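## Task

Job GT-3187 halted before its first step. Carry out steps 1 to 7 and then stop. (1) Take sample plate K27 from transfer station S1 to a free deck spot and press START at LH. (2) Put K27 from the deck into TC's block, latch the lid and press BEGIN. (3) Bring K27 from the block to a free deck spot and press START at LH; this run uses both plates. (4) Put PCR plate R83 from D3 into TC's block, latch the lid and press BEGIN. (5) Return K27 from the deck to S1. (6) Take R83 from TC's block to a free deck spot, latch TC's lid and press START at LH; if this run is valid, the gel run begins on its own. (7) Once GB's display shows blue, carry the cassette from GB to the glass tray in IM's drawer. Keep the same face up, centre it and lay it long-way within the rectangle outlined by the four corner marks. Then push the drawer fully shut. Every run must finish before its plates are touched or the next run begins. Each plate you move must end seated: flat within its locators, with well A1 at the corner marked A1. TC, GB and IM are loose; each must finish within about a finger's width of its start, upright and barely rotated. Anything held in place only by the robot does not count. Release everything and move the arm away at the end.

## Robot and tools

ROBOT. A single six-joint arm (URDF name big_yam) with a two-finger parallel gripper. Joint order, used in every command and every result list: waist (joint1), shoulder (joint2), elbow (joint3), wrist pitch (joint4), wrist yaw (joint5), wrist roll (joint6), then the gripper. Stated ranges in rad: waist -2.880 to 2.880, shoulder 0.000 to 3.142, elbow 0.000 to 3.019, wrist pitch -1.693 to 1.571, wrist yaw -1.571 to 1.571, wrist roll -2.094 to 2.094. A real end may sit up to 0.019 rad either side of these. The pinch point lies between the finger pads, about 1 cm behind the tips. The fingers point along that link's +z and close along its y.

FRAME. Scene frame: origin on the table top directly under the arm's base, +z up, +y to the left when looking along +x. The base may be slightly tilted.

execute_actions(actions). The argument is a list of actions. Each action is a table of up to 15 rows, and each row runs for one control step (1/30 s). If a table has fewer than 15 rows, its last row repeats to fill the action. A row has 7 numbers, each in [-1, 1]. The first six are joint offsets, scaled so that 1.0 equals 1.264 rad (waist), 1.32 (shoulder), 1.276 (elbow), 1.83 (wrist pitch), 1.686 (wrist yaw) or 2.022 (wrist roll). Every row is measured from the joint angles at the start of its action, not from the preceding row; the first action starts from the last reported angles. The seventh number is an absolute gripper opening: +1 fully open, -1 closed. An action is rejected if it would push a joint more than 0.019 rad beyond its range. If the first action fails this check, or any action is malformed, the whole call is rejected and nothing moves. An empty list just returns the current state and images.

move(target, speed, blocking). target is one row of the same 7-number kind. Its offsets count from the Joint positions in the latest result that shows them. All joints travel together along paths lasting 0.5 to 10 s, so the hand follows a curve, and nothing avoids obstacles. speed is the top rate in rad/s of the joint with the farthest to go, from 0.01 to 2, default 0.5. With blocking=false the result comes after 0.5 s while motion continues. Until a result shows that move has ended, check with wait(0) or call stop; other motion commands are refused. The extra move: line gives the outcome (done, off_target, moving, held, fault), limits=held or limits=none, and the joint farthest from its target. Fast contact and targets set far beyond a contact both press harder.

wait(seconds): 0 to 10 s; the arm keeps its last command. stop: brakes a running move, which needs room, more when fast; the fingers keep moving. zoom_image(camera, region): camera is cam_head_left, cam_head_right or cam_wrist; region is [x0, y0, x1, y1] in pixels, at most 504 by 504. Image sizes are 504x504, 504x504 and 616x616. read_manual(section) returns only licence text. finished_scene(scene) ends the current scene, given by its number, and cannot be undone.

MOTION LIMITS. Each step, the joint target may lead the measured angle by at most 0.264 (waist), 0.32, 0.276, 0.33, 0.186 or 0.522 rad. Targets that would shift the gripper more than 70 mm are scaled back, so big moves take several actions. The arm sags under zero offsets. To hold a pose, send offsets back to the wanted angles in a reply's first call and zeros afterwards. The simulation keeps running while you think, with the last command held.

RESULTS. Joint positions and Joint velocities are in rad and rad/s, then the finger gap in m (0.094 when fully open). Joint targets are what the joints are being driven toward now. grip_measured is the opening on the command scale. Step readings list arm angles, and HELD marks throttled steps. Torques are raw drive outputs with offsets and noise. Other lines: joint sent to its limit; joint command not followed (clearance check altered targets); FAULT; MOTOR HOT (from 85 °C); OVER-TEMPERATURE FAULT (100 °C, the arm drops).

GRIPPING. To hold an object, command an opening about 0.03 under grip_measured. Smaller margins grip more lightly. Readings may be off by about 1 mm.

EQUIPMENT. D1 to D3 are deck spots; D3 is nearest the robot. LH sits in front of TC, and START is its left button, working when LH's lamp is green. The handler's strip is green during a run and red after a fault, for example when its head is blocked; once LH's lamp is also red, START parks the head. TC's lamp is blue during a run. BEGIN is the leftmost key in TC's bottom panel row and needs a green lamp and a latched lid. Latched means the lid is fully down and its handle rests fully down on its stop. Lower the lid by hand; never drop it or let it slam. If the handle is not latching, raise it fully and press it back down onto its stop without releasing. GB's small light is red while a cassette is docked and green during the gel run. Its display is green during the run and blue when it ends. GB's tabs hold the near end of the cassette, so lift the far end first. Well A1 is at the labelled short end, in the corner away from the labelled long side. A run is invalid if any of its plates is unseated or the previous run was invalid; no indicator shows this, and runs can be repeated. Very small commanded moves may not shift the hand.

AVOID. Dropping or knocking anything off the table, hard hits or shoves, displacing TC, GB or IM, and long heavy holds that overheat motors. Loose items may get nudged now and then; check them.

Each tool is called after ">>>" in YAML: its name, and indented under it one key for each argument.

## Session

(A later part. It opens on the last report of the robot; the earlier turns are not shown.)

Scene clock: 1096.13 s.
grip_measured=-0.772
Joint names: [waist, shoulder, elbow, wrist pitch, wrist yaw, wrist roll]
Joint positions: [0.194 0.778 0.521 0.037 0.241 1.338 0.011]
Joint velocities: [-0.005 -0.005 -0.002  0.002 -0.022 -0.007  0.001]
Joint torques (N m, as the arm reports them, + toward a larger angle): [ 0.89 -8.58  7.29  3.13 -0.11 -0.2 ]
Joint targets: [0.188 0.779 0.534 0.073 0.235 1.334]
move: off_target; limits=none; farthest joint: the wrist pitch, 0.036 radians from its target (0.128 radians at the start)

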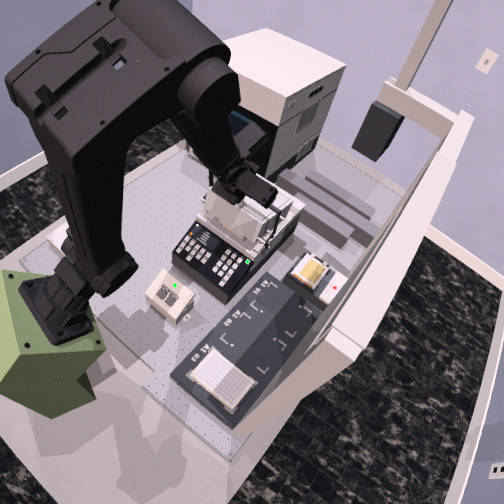

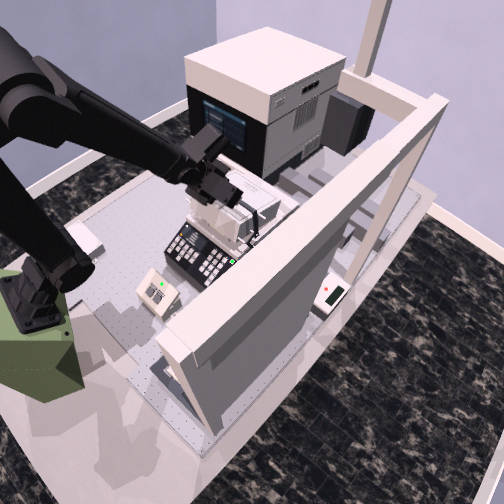

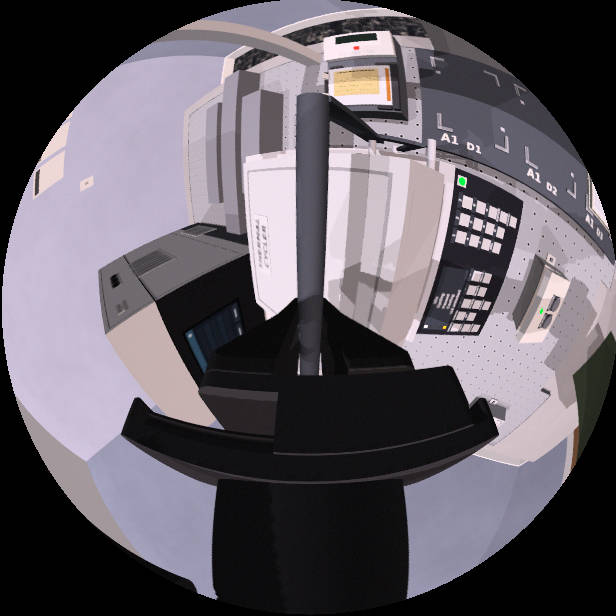

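>>> move:
  target: [-0.038, 0.062, -0.052, 0.19, -0.05, -0.02, -0.785]
  speed: 0.08

Scene clock: 1105.33 s.
grip_measured=-0.773
Joint names: [waist, shoulder, elbow, wrist pitch, wrist yaw, wrist roll]
Joint positions: [0.154 0.851 0.438 0.341 0.164 1.307 0.011]
Joint velocities: [-0.015  0.005 -0.007 -0.012 -0.095 -0.007 -0.   ]
Joint torques (N m, as the arm reports them, + toward a larger angle): [ 0.6  -7.89  6.64  3.68 -0.21 -0.27]
Joint targets: [0.146 0.860 0.455 0.384 0.156 1.298]
move: off_target; limits=none; farthest joint: the wrist pitch, 0.043 radians from its target (0.348 radians at the start)

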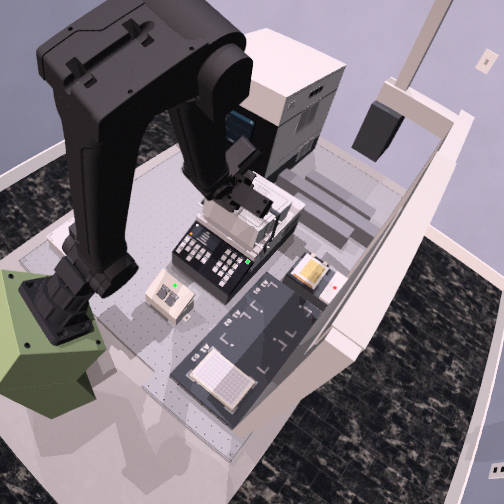

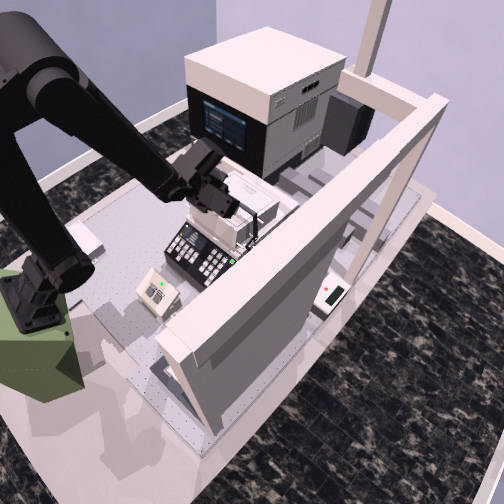

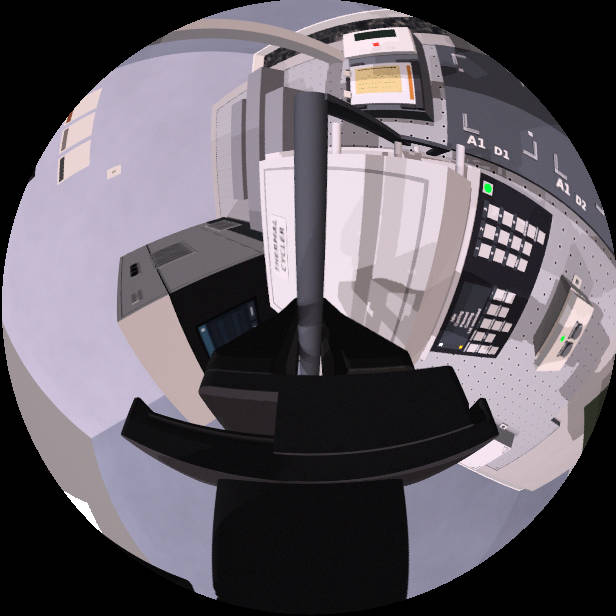

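>>> zoom_image:
  camera: "cam_head_left"
  region: [170, 130, 330, 290]

Region (170, 130, 330, 290) of cam_head_left's 504x504 image, scaled by 3.150, with more detail than that image has.

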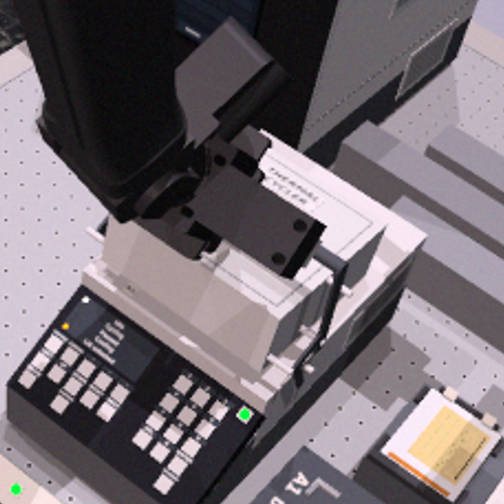

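>>> move:
  target: [-0.01, 0.019, -0.003, 0.017, -0.005, 0.0, -0.785]
  speed: 0.02

Scene clock: 1111.90 s.
grip_measured=-0.773
Joint names: [waist, shoulder, elbow, wrist pitch, wrist yaw, wrist roll]
Joint positions: [0.152 0.853 0.432 0.348 0.162 1.307 0.011]
Joint velocities: [-0.005  0.005 -0.007  0.007  0.007 -0.051  0.001]
Joint torques (N m, as the arm reports them, + toward a larger angle): [ 0.09 -7.47  5.37  2.76 -0.17 -0.14]
Joint targets: [0.141 0.876 0.434 0.373 0.156 1.307]
move: off_target; limits=none; farthest joint: the wrist pitch, 0.024 radians from its target (0.031 radians at the start)

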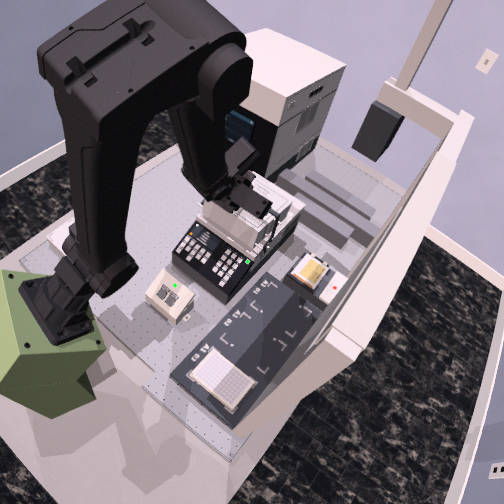

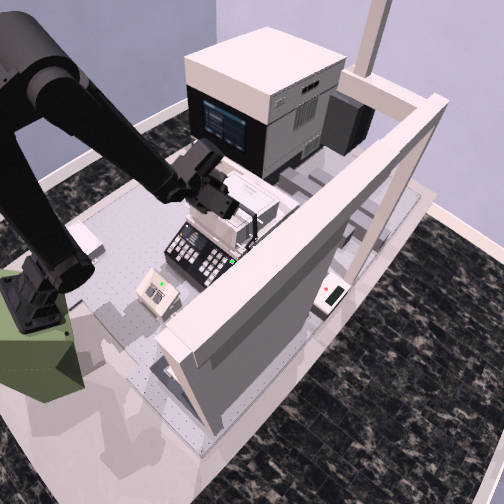

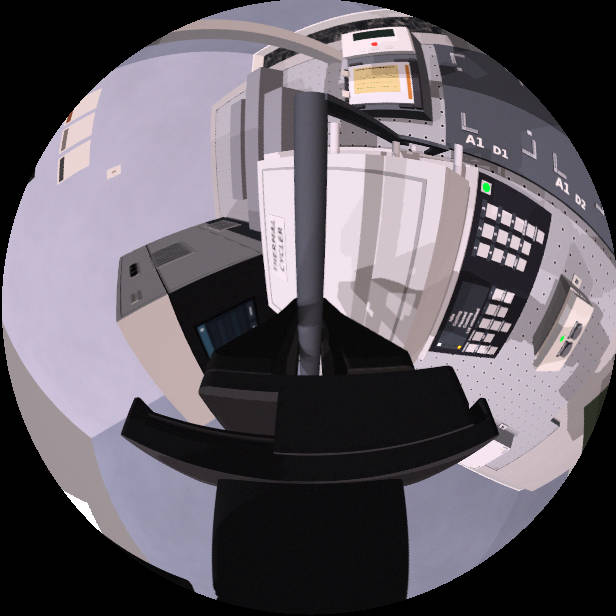

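>>> move:
  target: [-0.026, -0.028, -0.097, 0.053, -0.0155, 0.0, -0.78]
  speed: 0.1

Scene clock: 1115.93 s.
grip_measured=-0.771
Joint names: [waist, shoulder, elbow, wrist pitch, wrist yaw, wrist roll]
Joint positions: [0.132 0.833 0.342 0.438 0.134 1.306 0.011]
Joint velocities: [-0.005 -0.005 -0.012 -0.007  0.022 -0.066  0.   ]
Joint torques (N m, as the arm reports them, + toward a larger angle): [ 0.01 -9.4   1.82  2.18  0.08 -0.14]
Joint targets: [0.119 0.817 0.308 0.445 0.136 1.308]
move: off_target; limits=none; farthest joint: the elbow, 0.033 radians from its target (0.123 radians at the start)

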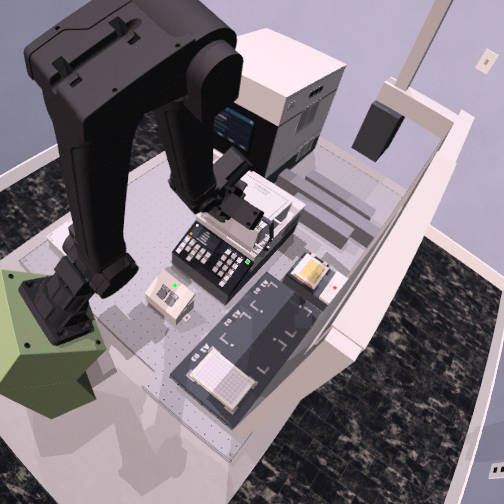

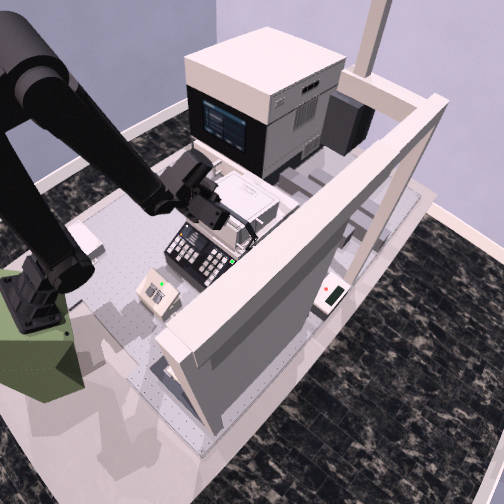

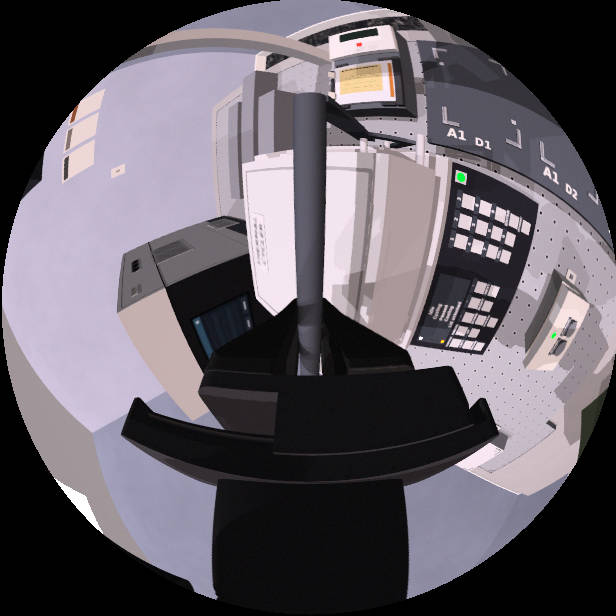

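>>> move:
  target: [-0.028, 0.015, -0.084, 0.044, -0.009, 0.0, -0.78]
  speed: 0.1

>>> zoom_image:
  camera: "cam_head_left"
  region: [170, 130, 330, 290]

Scene clock: 1122.30 s.
grip_measured=-0.770
Joint names: [waist, shoulder, elbow, wrist pitch, wrist yaw, wrist roll]
Joint positions: [0.114 0.857 0.3   0.518 0.111 1.303 0.011]
Joint velocities: [-0.005 -0.015 -0.017 -0.007  0.007  0.007  0.001]
Joint torques (N m, as the arm reports them, + toward a larger angle): [-0.83 -7.98 -1.17  1.81  0.29 -0.1 ]
Joint targets: [0.096 0.852 0.234 0.519 0.119 1.306]
move: off_target; limits=none; farthest joint: the elbow, 0.065 radians from its target (0.107 radians at the start)

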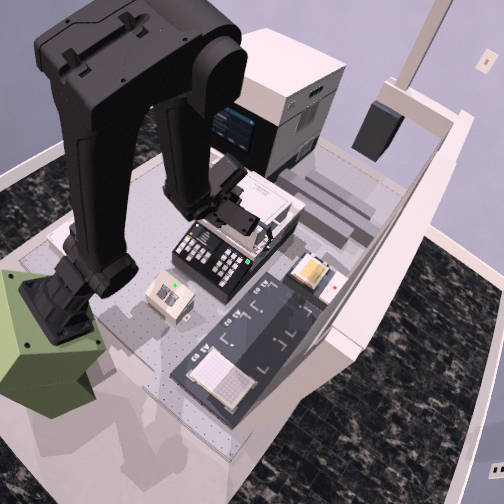

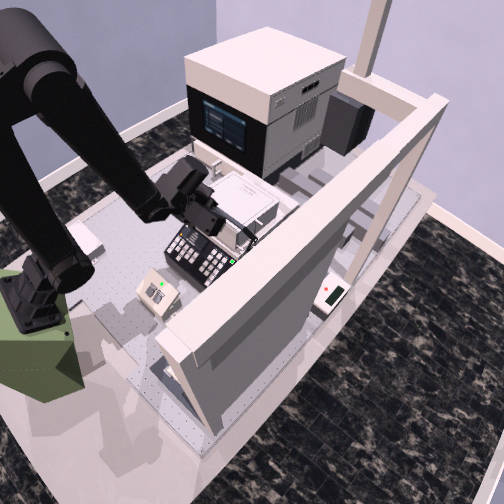

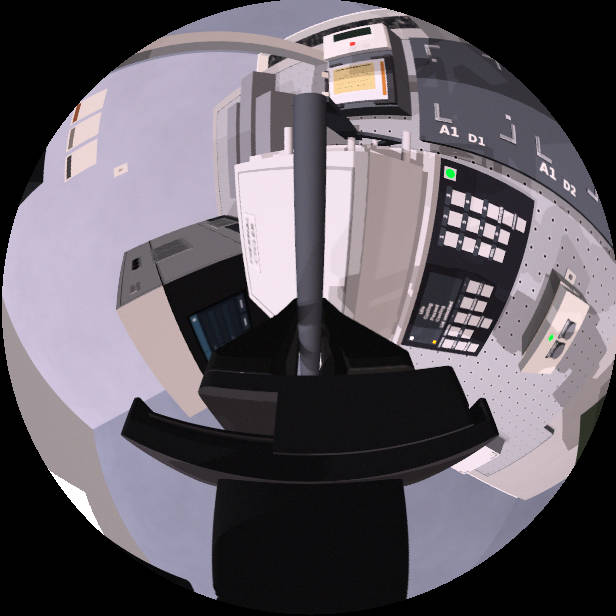

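Region (170, 130, 330, 290) of cam_head_left's 504x504 image, scaled by 3.150, with more detail than that image has.

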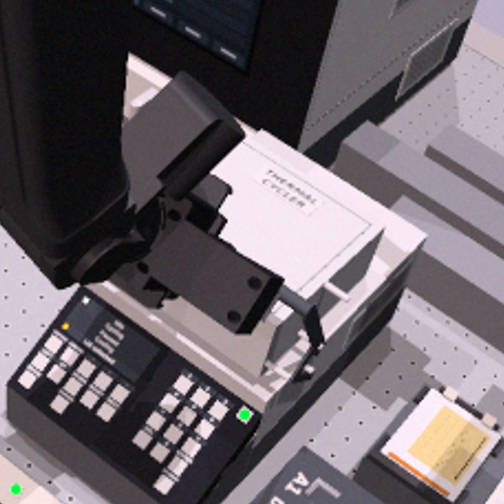

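>>> zoom_image:
  camera: "cam_head_left"
  region: [240, 210, 300, 270]

>>> zoom_image:
  camera: "cam_wrist"
  region: [280, 80, 460, 200]

Region (240, 210, 300, 270) of cam_head_left's 504x504 image, scaled by 8.400, with more detail than that image has.

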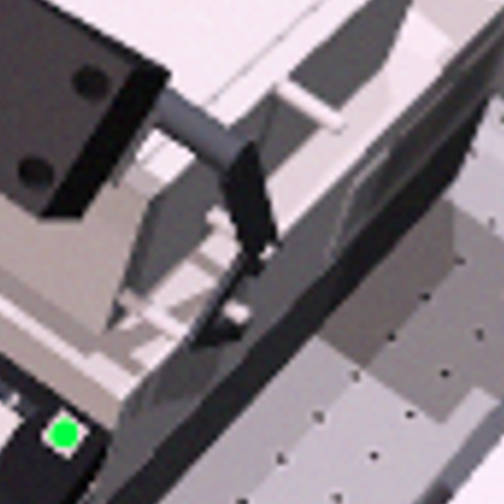

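Region (280, 80, 460, 200) of cam_wrist's 616x616 image, scaled by 2.800, with more detail than that image has.

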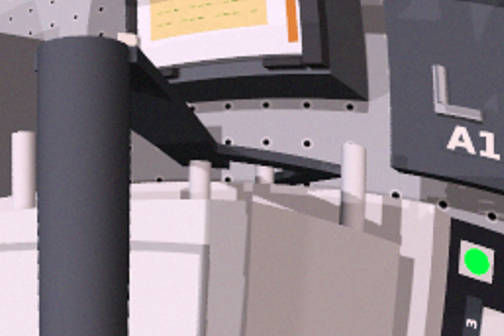

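>>> move:
  target: [-0.041, 0.06, -0.114, 0.052, -0.004, 0.0, -0.78]
  speed: 0.08

>>> zoom_image:
  camera: "cam_head_left"
  region: [200, 190, 300, 290]

Scene clock: 1131.70 s.
grip_measured=-0.769
Joint names: [waist, shoulder, elbow, wrist pitch, wrist yaw, wrist roll]
Joint positions: [0.091 0.914 0.247 0.636 0.089 1.3   0.011]
Joint velocities: [ 0.005 -0.024 -0.012 -0.002 -0.007 -0.007 -0.001]
Joint torques (N m, as the arm reports them, + toward a larger angle): [-1.77 -5.92 -4.37  0.98  0.55 -0.14]
Joint targets: [0.063 0.936 0.154 0.614 0.105 1.303]
move: off_target; limits=none; farthest joint: the elbow, 0.093 radians from its target (0.145 radians at the start)

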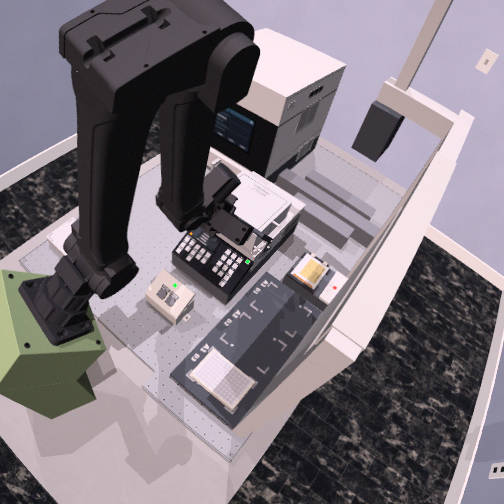

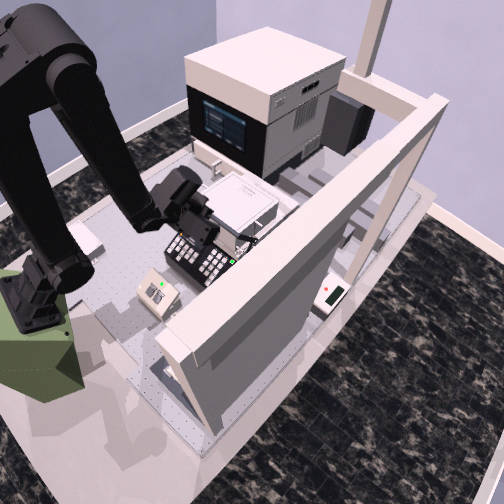

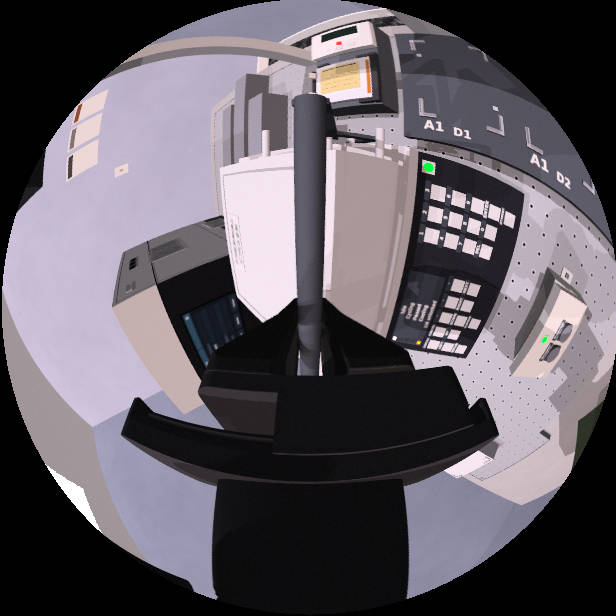

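Region (200, 190, 300, 290) of cam_head_left's 504x504 image, scaled by 5.040, with more detail than that image has.

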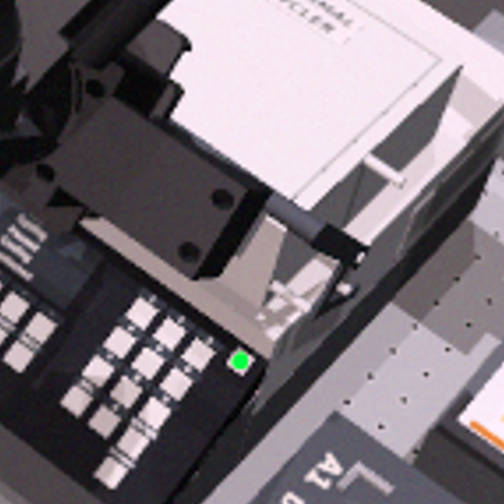

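>>> move:
  target: [-0.05, 0.122, -0.103, 0.057, -0.003, 0.0, -0.78]
  speed: 0.08

>>> zoom_image:
  camera: "cam_head_left"
  region: [200, 190, 300, 290]

Scene clock: 1147.13 s.
grip_measured=-0.769
Joint names: [waist, shoulder, elbow, wrist pitch, wrist yaw, wrist roll]
Joint positions: [0.058 1.035 0.205 0.773 0.067 1.298 0.011]
Joint velocities: [-0.005  0.005 -0.007  0.007 -0.037  0.037 -0.002]
Joint torques (N m, as the arm reports them, + toward a larger angle): [-2.03 -4.8  -5.84  0.45  0.6  -0.14]
Joint targets: [0.027 1.075 0.116 0.741 0.084 1.300]
move: off_target; limits=none; farthest joint: the elbow, 0.090 radians from its target (0.132 radians at the start)

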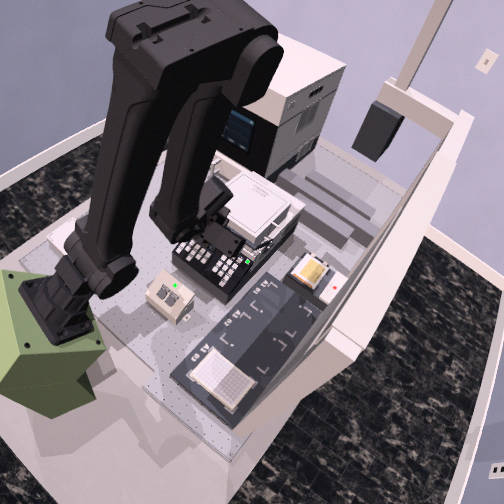

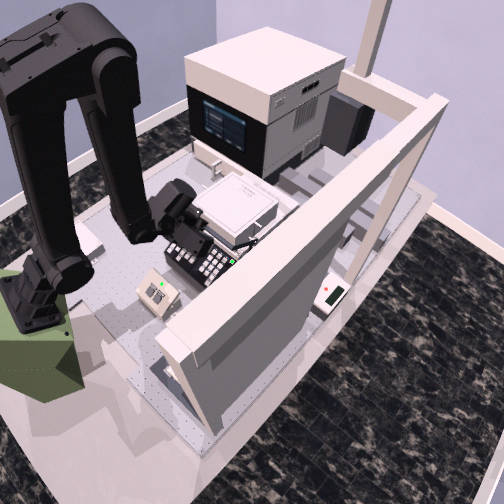

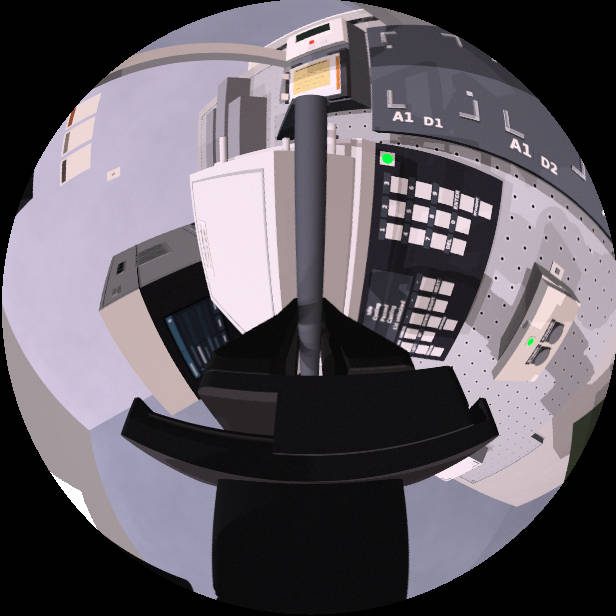

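Region (200, 190, 300, 290) of cam_head_left's 504x504 image, scaled by 5.040, with more detail than that image has.

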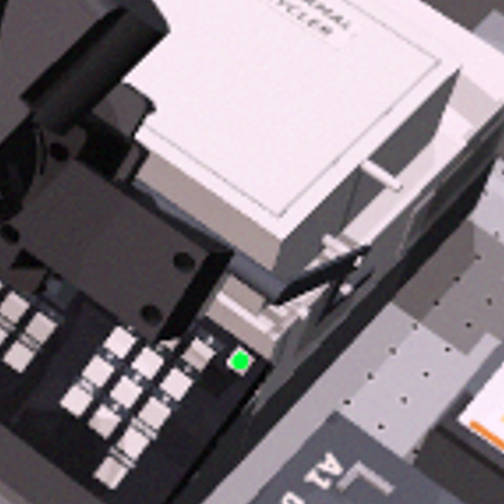

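>>> move:
  target: [-0.047, 0.144, -0.065, 0.058, -0.005, 0.0, -0.78]
  speed: 0.08

>>> zoom_image:
  camera: "cam_head_left"
  region: [200, 190, 300, 290]

Scene clock: 1155.47 s.
grip_measured=-0.769
Joint names: [waist, shoulder, elbow, wrist pitch, wrist yaw, wrist roll]
Joint positions: [0.029 1.183 0.198 0.909 0.043 1.298 0.011]
Joint velocities: [-0.005 -0.005 -0.002  0.007  0.022 -0.022  0.   ]
Joint torques (N m, as the arm reports them, + toward a larger angle): [-1.64 -4.52 -5.9   0.78  0.51 -0.18]
Joint targets: [-0.001 1.225 0.123 0.879 0.058 1.298]
move: off_target; limits=none; farthest joint: the elbow, 0.076 radians from its target (0.083 radians at the start)

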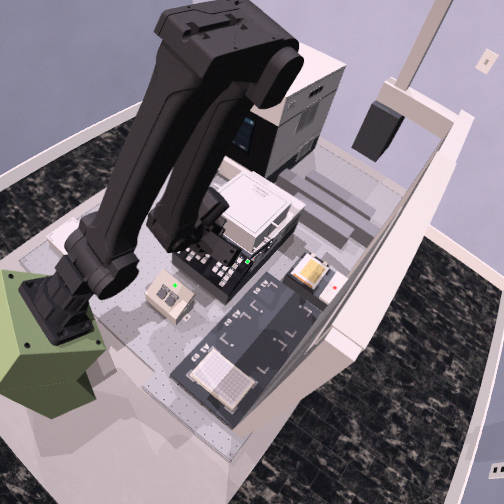

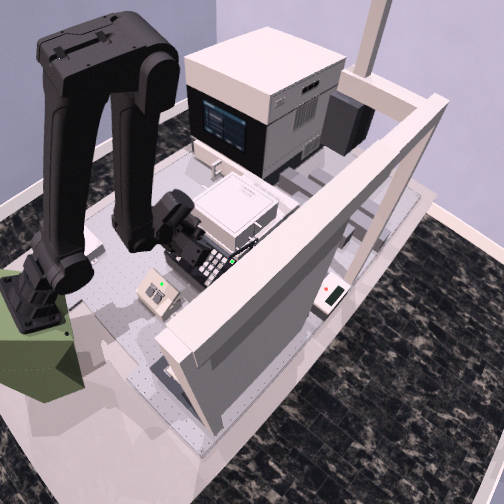

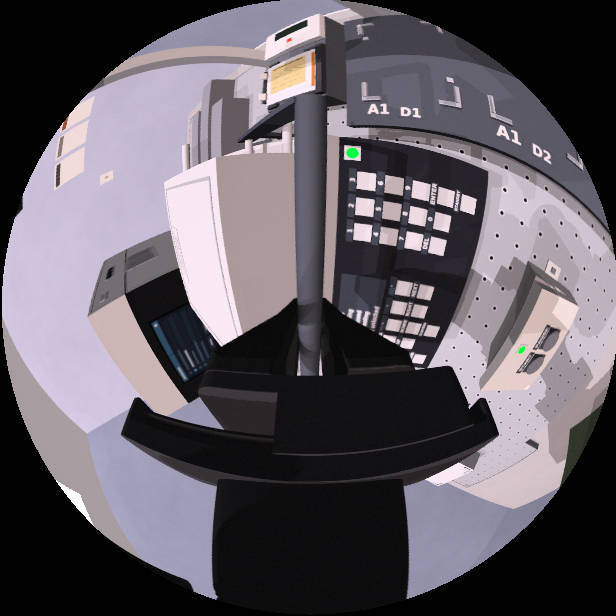

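Region (200, 190, 300, 290) of cam_head_left's 504x504 image, scaled by 5.040, with more detail than that image has.

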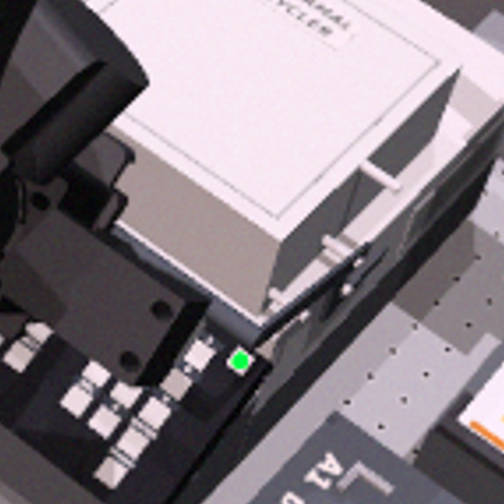

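>>> move:
  target: [-0.035, 0.085, -0.052, 0.02, 0.002, 0.0, -0.78]
  speed: 0.06

>>> zoom_image:
  camera: "cam_head_left"
  region: [200, 190, 300, 290]

Scene clock: 1161.10 s.
grip_measured=-0.769
Joint names: [waist, shoulder, elbow, wrist pitch, wrist yaw, wrist roll]
Joint positions: [0.02  1.237 0.195 0.984 0.029 1.298 0.011]
Joint velocities: [-0.005  0.005  0.007  0.002  0.022  0.022 -0.002]
Joint torques (N m, as the arm reports them, + toward a larger angle): [-1.94 -3.78 -5.45  0.55  0.62 -0.14]
Joint targets: [-0.015 1.295 0.131 0.946 0.047 1.298]
move: off_target; limits=none; farthest joint: the elbow, 0.063 radians from its target (0.066 radians at the start)

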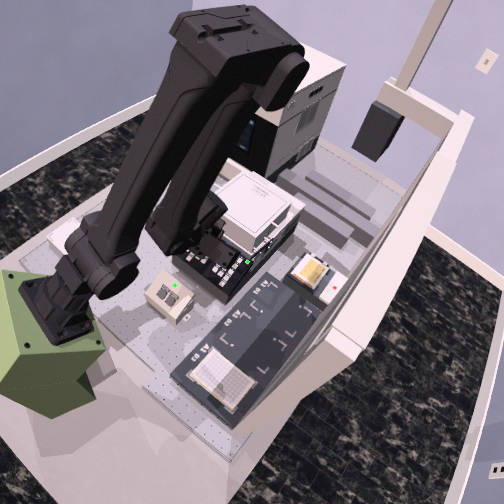

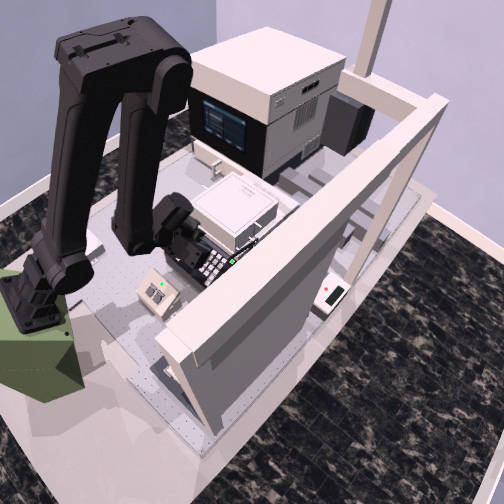

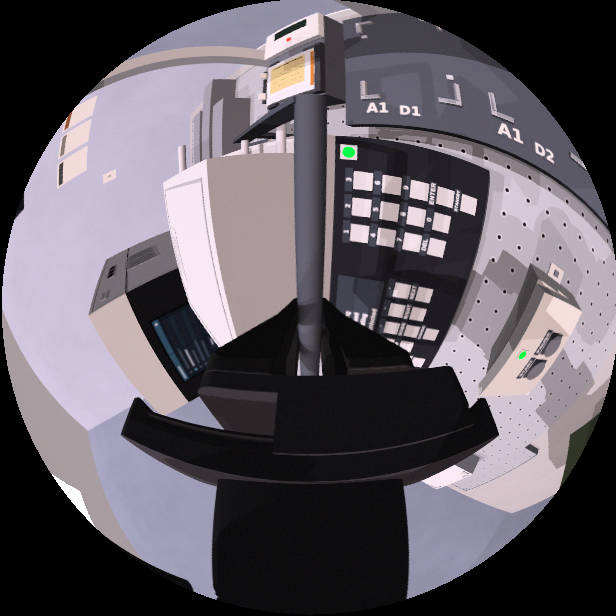

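Region (200, 190, 300, 290) of cam_head_left's 504x504 image, scaled by 5.040, with more detail than that image has.

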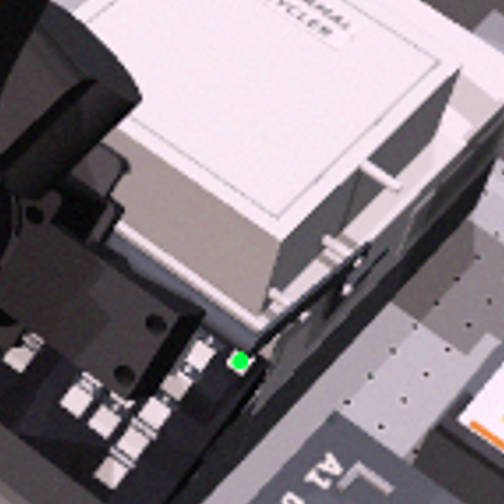

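>>> move:
  target: [0.0, 0.0, 0.0, 0.0, 0.0, 0.0, -0.78]
  speed: 0.1

>>> move:
  target: [0.0, 0.0, 0.0, 0.0, 0.0, 0.0, -0.3]
  speed: 0.1

Scene clock: 1164.53 s.
grip_measured=-0.769
Joint names: [waist, shoulder, elbow, wrist pitch, wrist yaw, wrist roll]
Joint positions: [0.021 1.236 0.197 0.987 0.027 1.298 0.011]
Joint velocities: [ 0.005 -0.015 -0.002 -0.012 -0.037 -0.037 -0.001]
Joint torques (N m, as the arm reports them, + toward a larger angle): [ 0.88 -8.58 -0.6   1.81  0.11 -0.17]
Joint targets: [0.020 1.238 0.195 0.984 0.029 1.298]
move: done; limits=none; farthest joint: the wrist pitch, 0.003 radians from its target (0.000 radians at the start)

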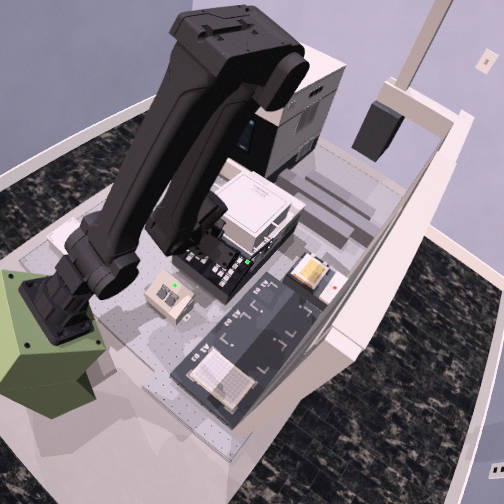

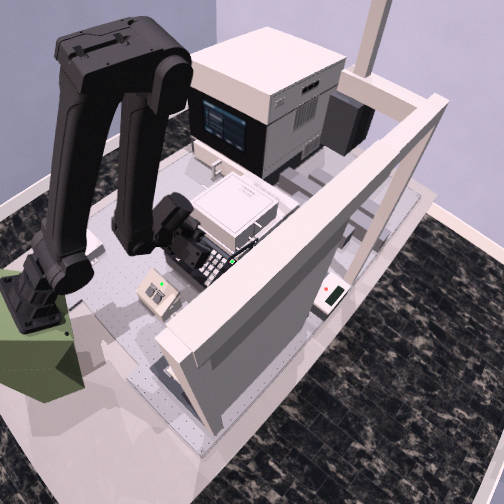

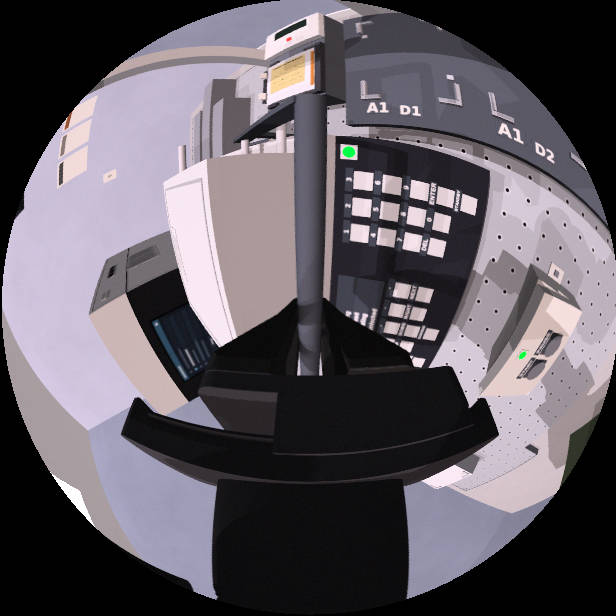

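Scene clock: 1165.03 s.
grip_measured=-0.301
Joint names: [waist, shoulder, elbow, wrist pitch, wrist yaw, wrist roll]
Joint positions: [0.021 1.236 0.197 0.987 0.027 1.298 0.033]
Joint velocities: [-0.015 -0.015  0.002  0.002 -0.022 -0.037  0.   ]
Joint torques (N m, as the arm reports them, + toward a larger angle): [ 1.42 -9.21 -0.43  1.84  0.02 -0.13]
Joint targets: [0.021 1.236 0.197 0.987 0.027 1.298]
move: done; limits=none; farthest joint: the waist, 0.000 radians from its target (0.000 radians at the start)

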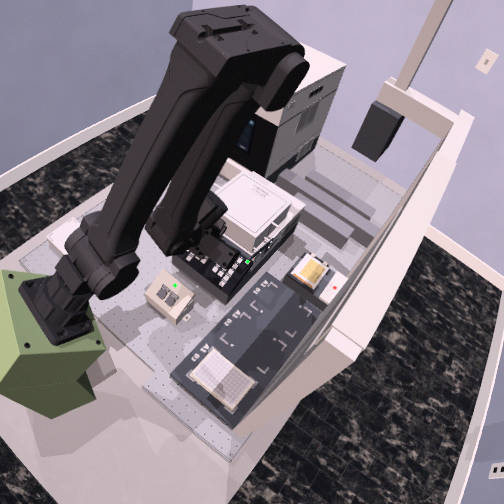

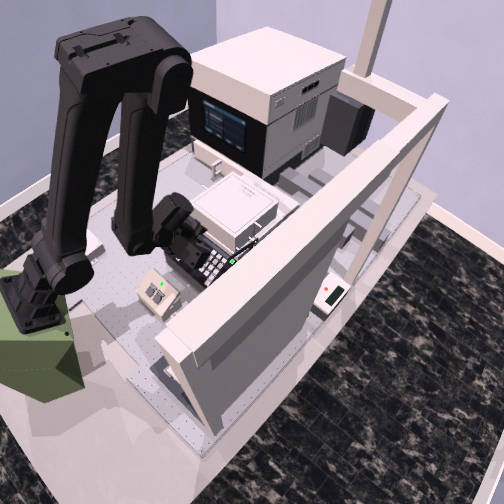

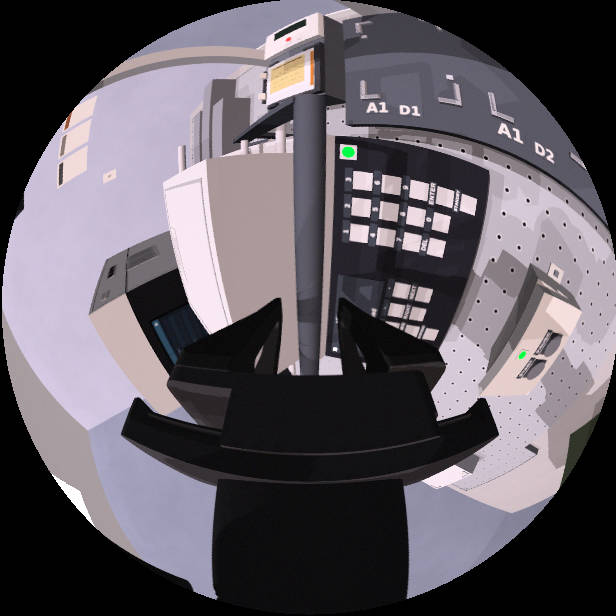

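>>> move:
  target: [0.015, -0.165, -0.073, -0.07, 0.01, 0.0, -0.3]
  speed: 0.3

Scene clock: 1168.87 s.
grip_measured=-0.301
Joint names: [waist, shoulder, elbow, wrist pitch, wrist yaw, wrist roll]
Joint positions: [0.029 1.025 0.108 0.869 0.04  1.298 0.033]
Joint velocities: [-0.005 -0.005 -0.012 -0.017  0.007  0.007 -0.   ]
Joint torques (N m, as the arm reports them, + toward a larger angle): [ 1.82 -7.02  0.21  1.43  0.16 -0.18]
Joint targets: [0.039 1.018 0.103 0.858 0.043 1.298]
move: done; limits=none; farthest joint: the waist, 0.011 radians from its target (0.019 radians at the start)

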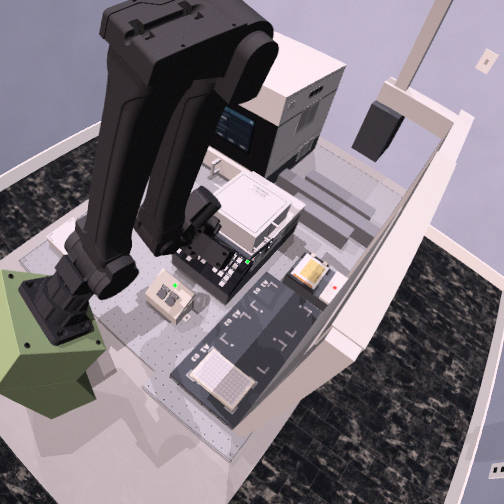

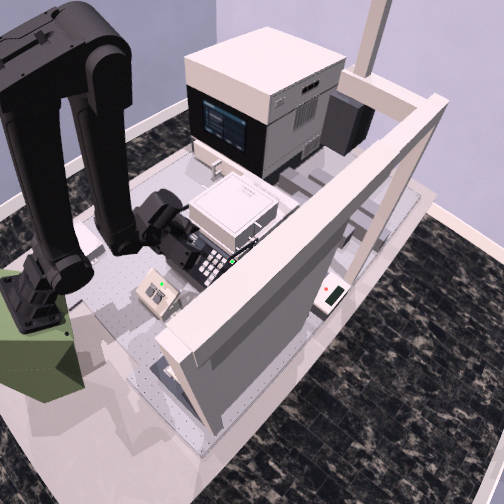

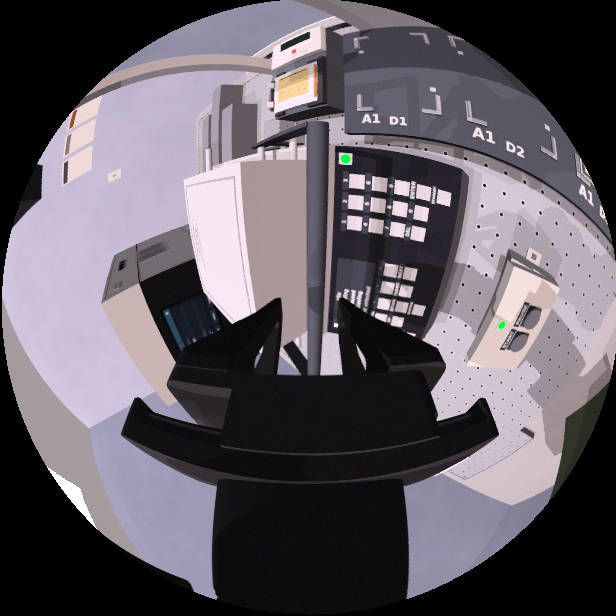

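>>> move:
  target: [0.41, -0.152, 0.095, -0.473, 0.321, 0.179, -1.0]
  speed: 0.5

Scene clock: 1184.80 s.
grip_measured=-0.996
Joint names: [waist, shoulder, elbow, wrist pitch, wrist yaw, wrist roll]
Joint positions: [0.539 0.835 0.203 0.014 0.578 1.643 0.   ]
Joint velocities: [ 0.015 -0.005  0.002 -0.002  0.022 -0.022 -0.001]
Joint torques (N m, as the arm reports them, + toward a larger angle): [ 1.9  -5.09  5.79  0.8   0.29  0.04]
Joint targets: [0.547 0.825 0.229 0.004 0.581 1.660]
move: off_target; limits=none; farthest joint: the elbow, 0.026 radians from its target (0.121 radians at the start)

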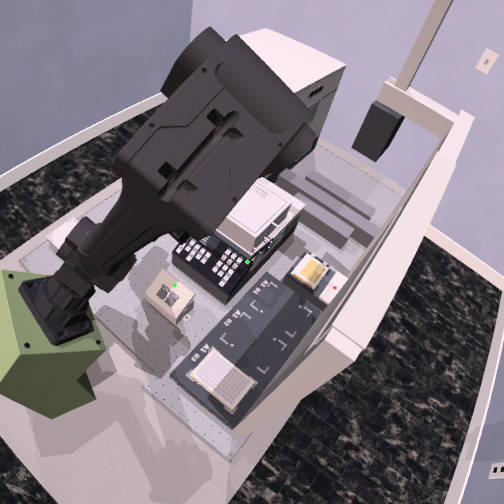

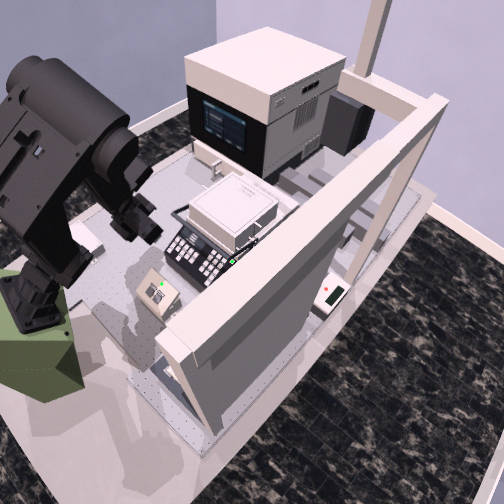

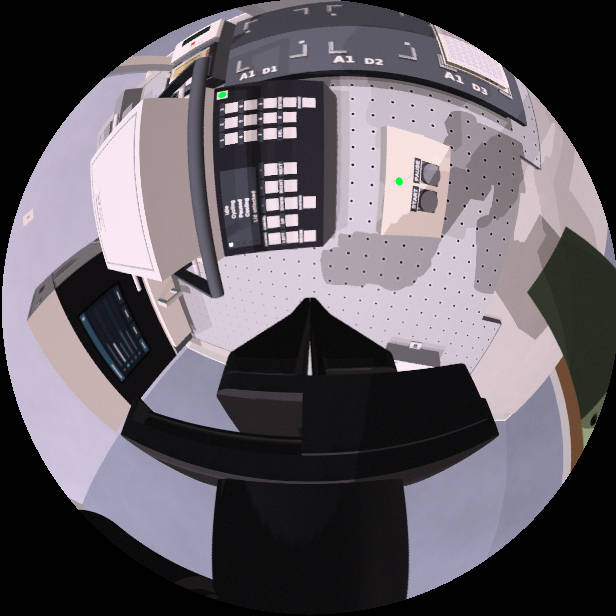

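>>> zoom_image:
  camera: "cam_wrist"
  region: [200, 140, 360, 300]

Region (200, 140, 360, 300) of cam_wrist's 616x616 image, scaled by 3.150, with more detail than that image has.

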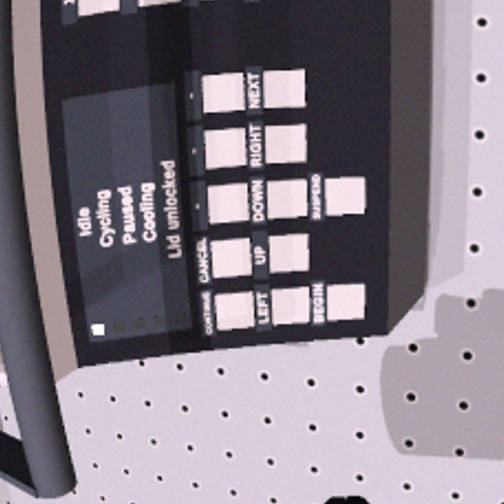

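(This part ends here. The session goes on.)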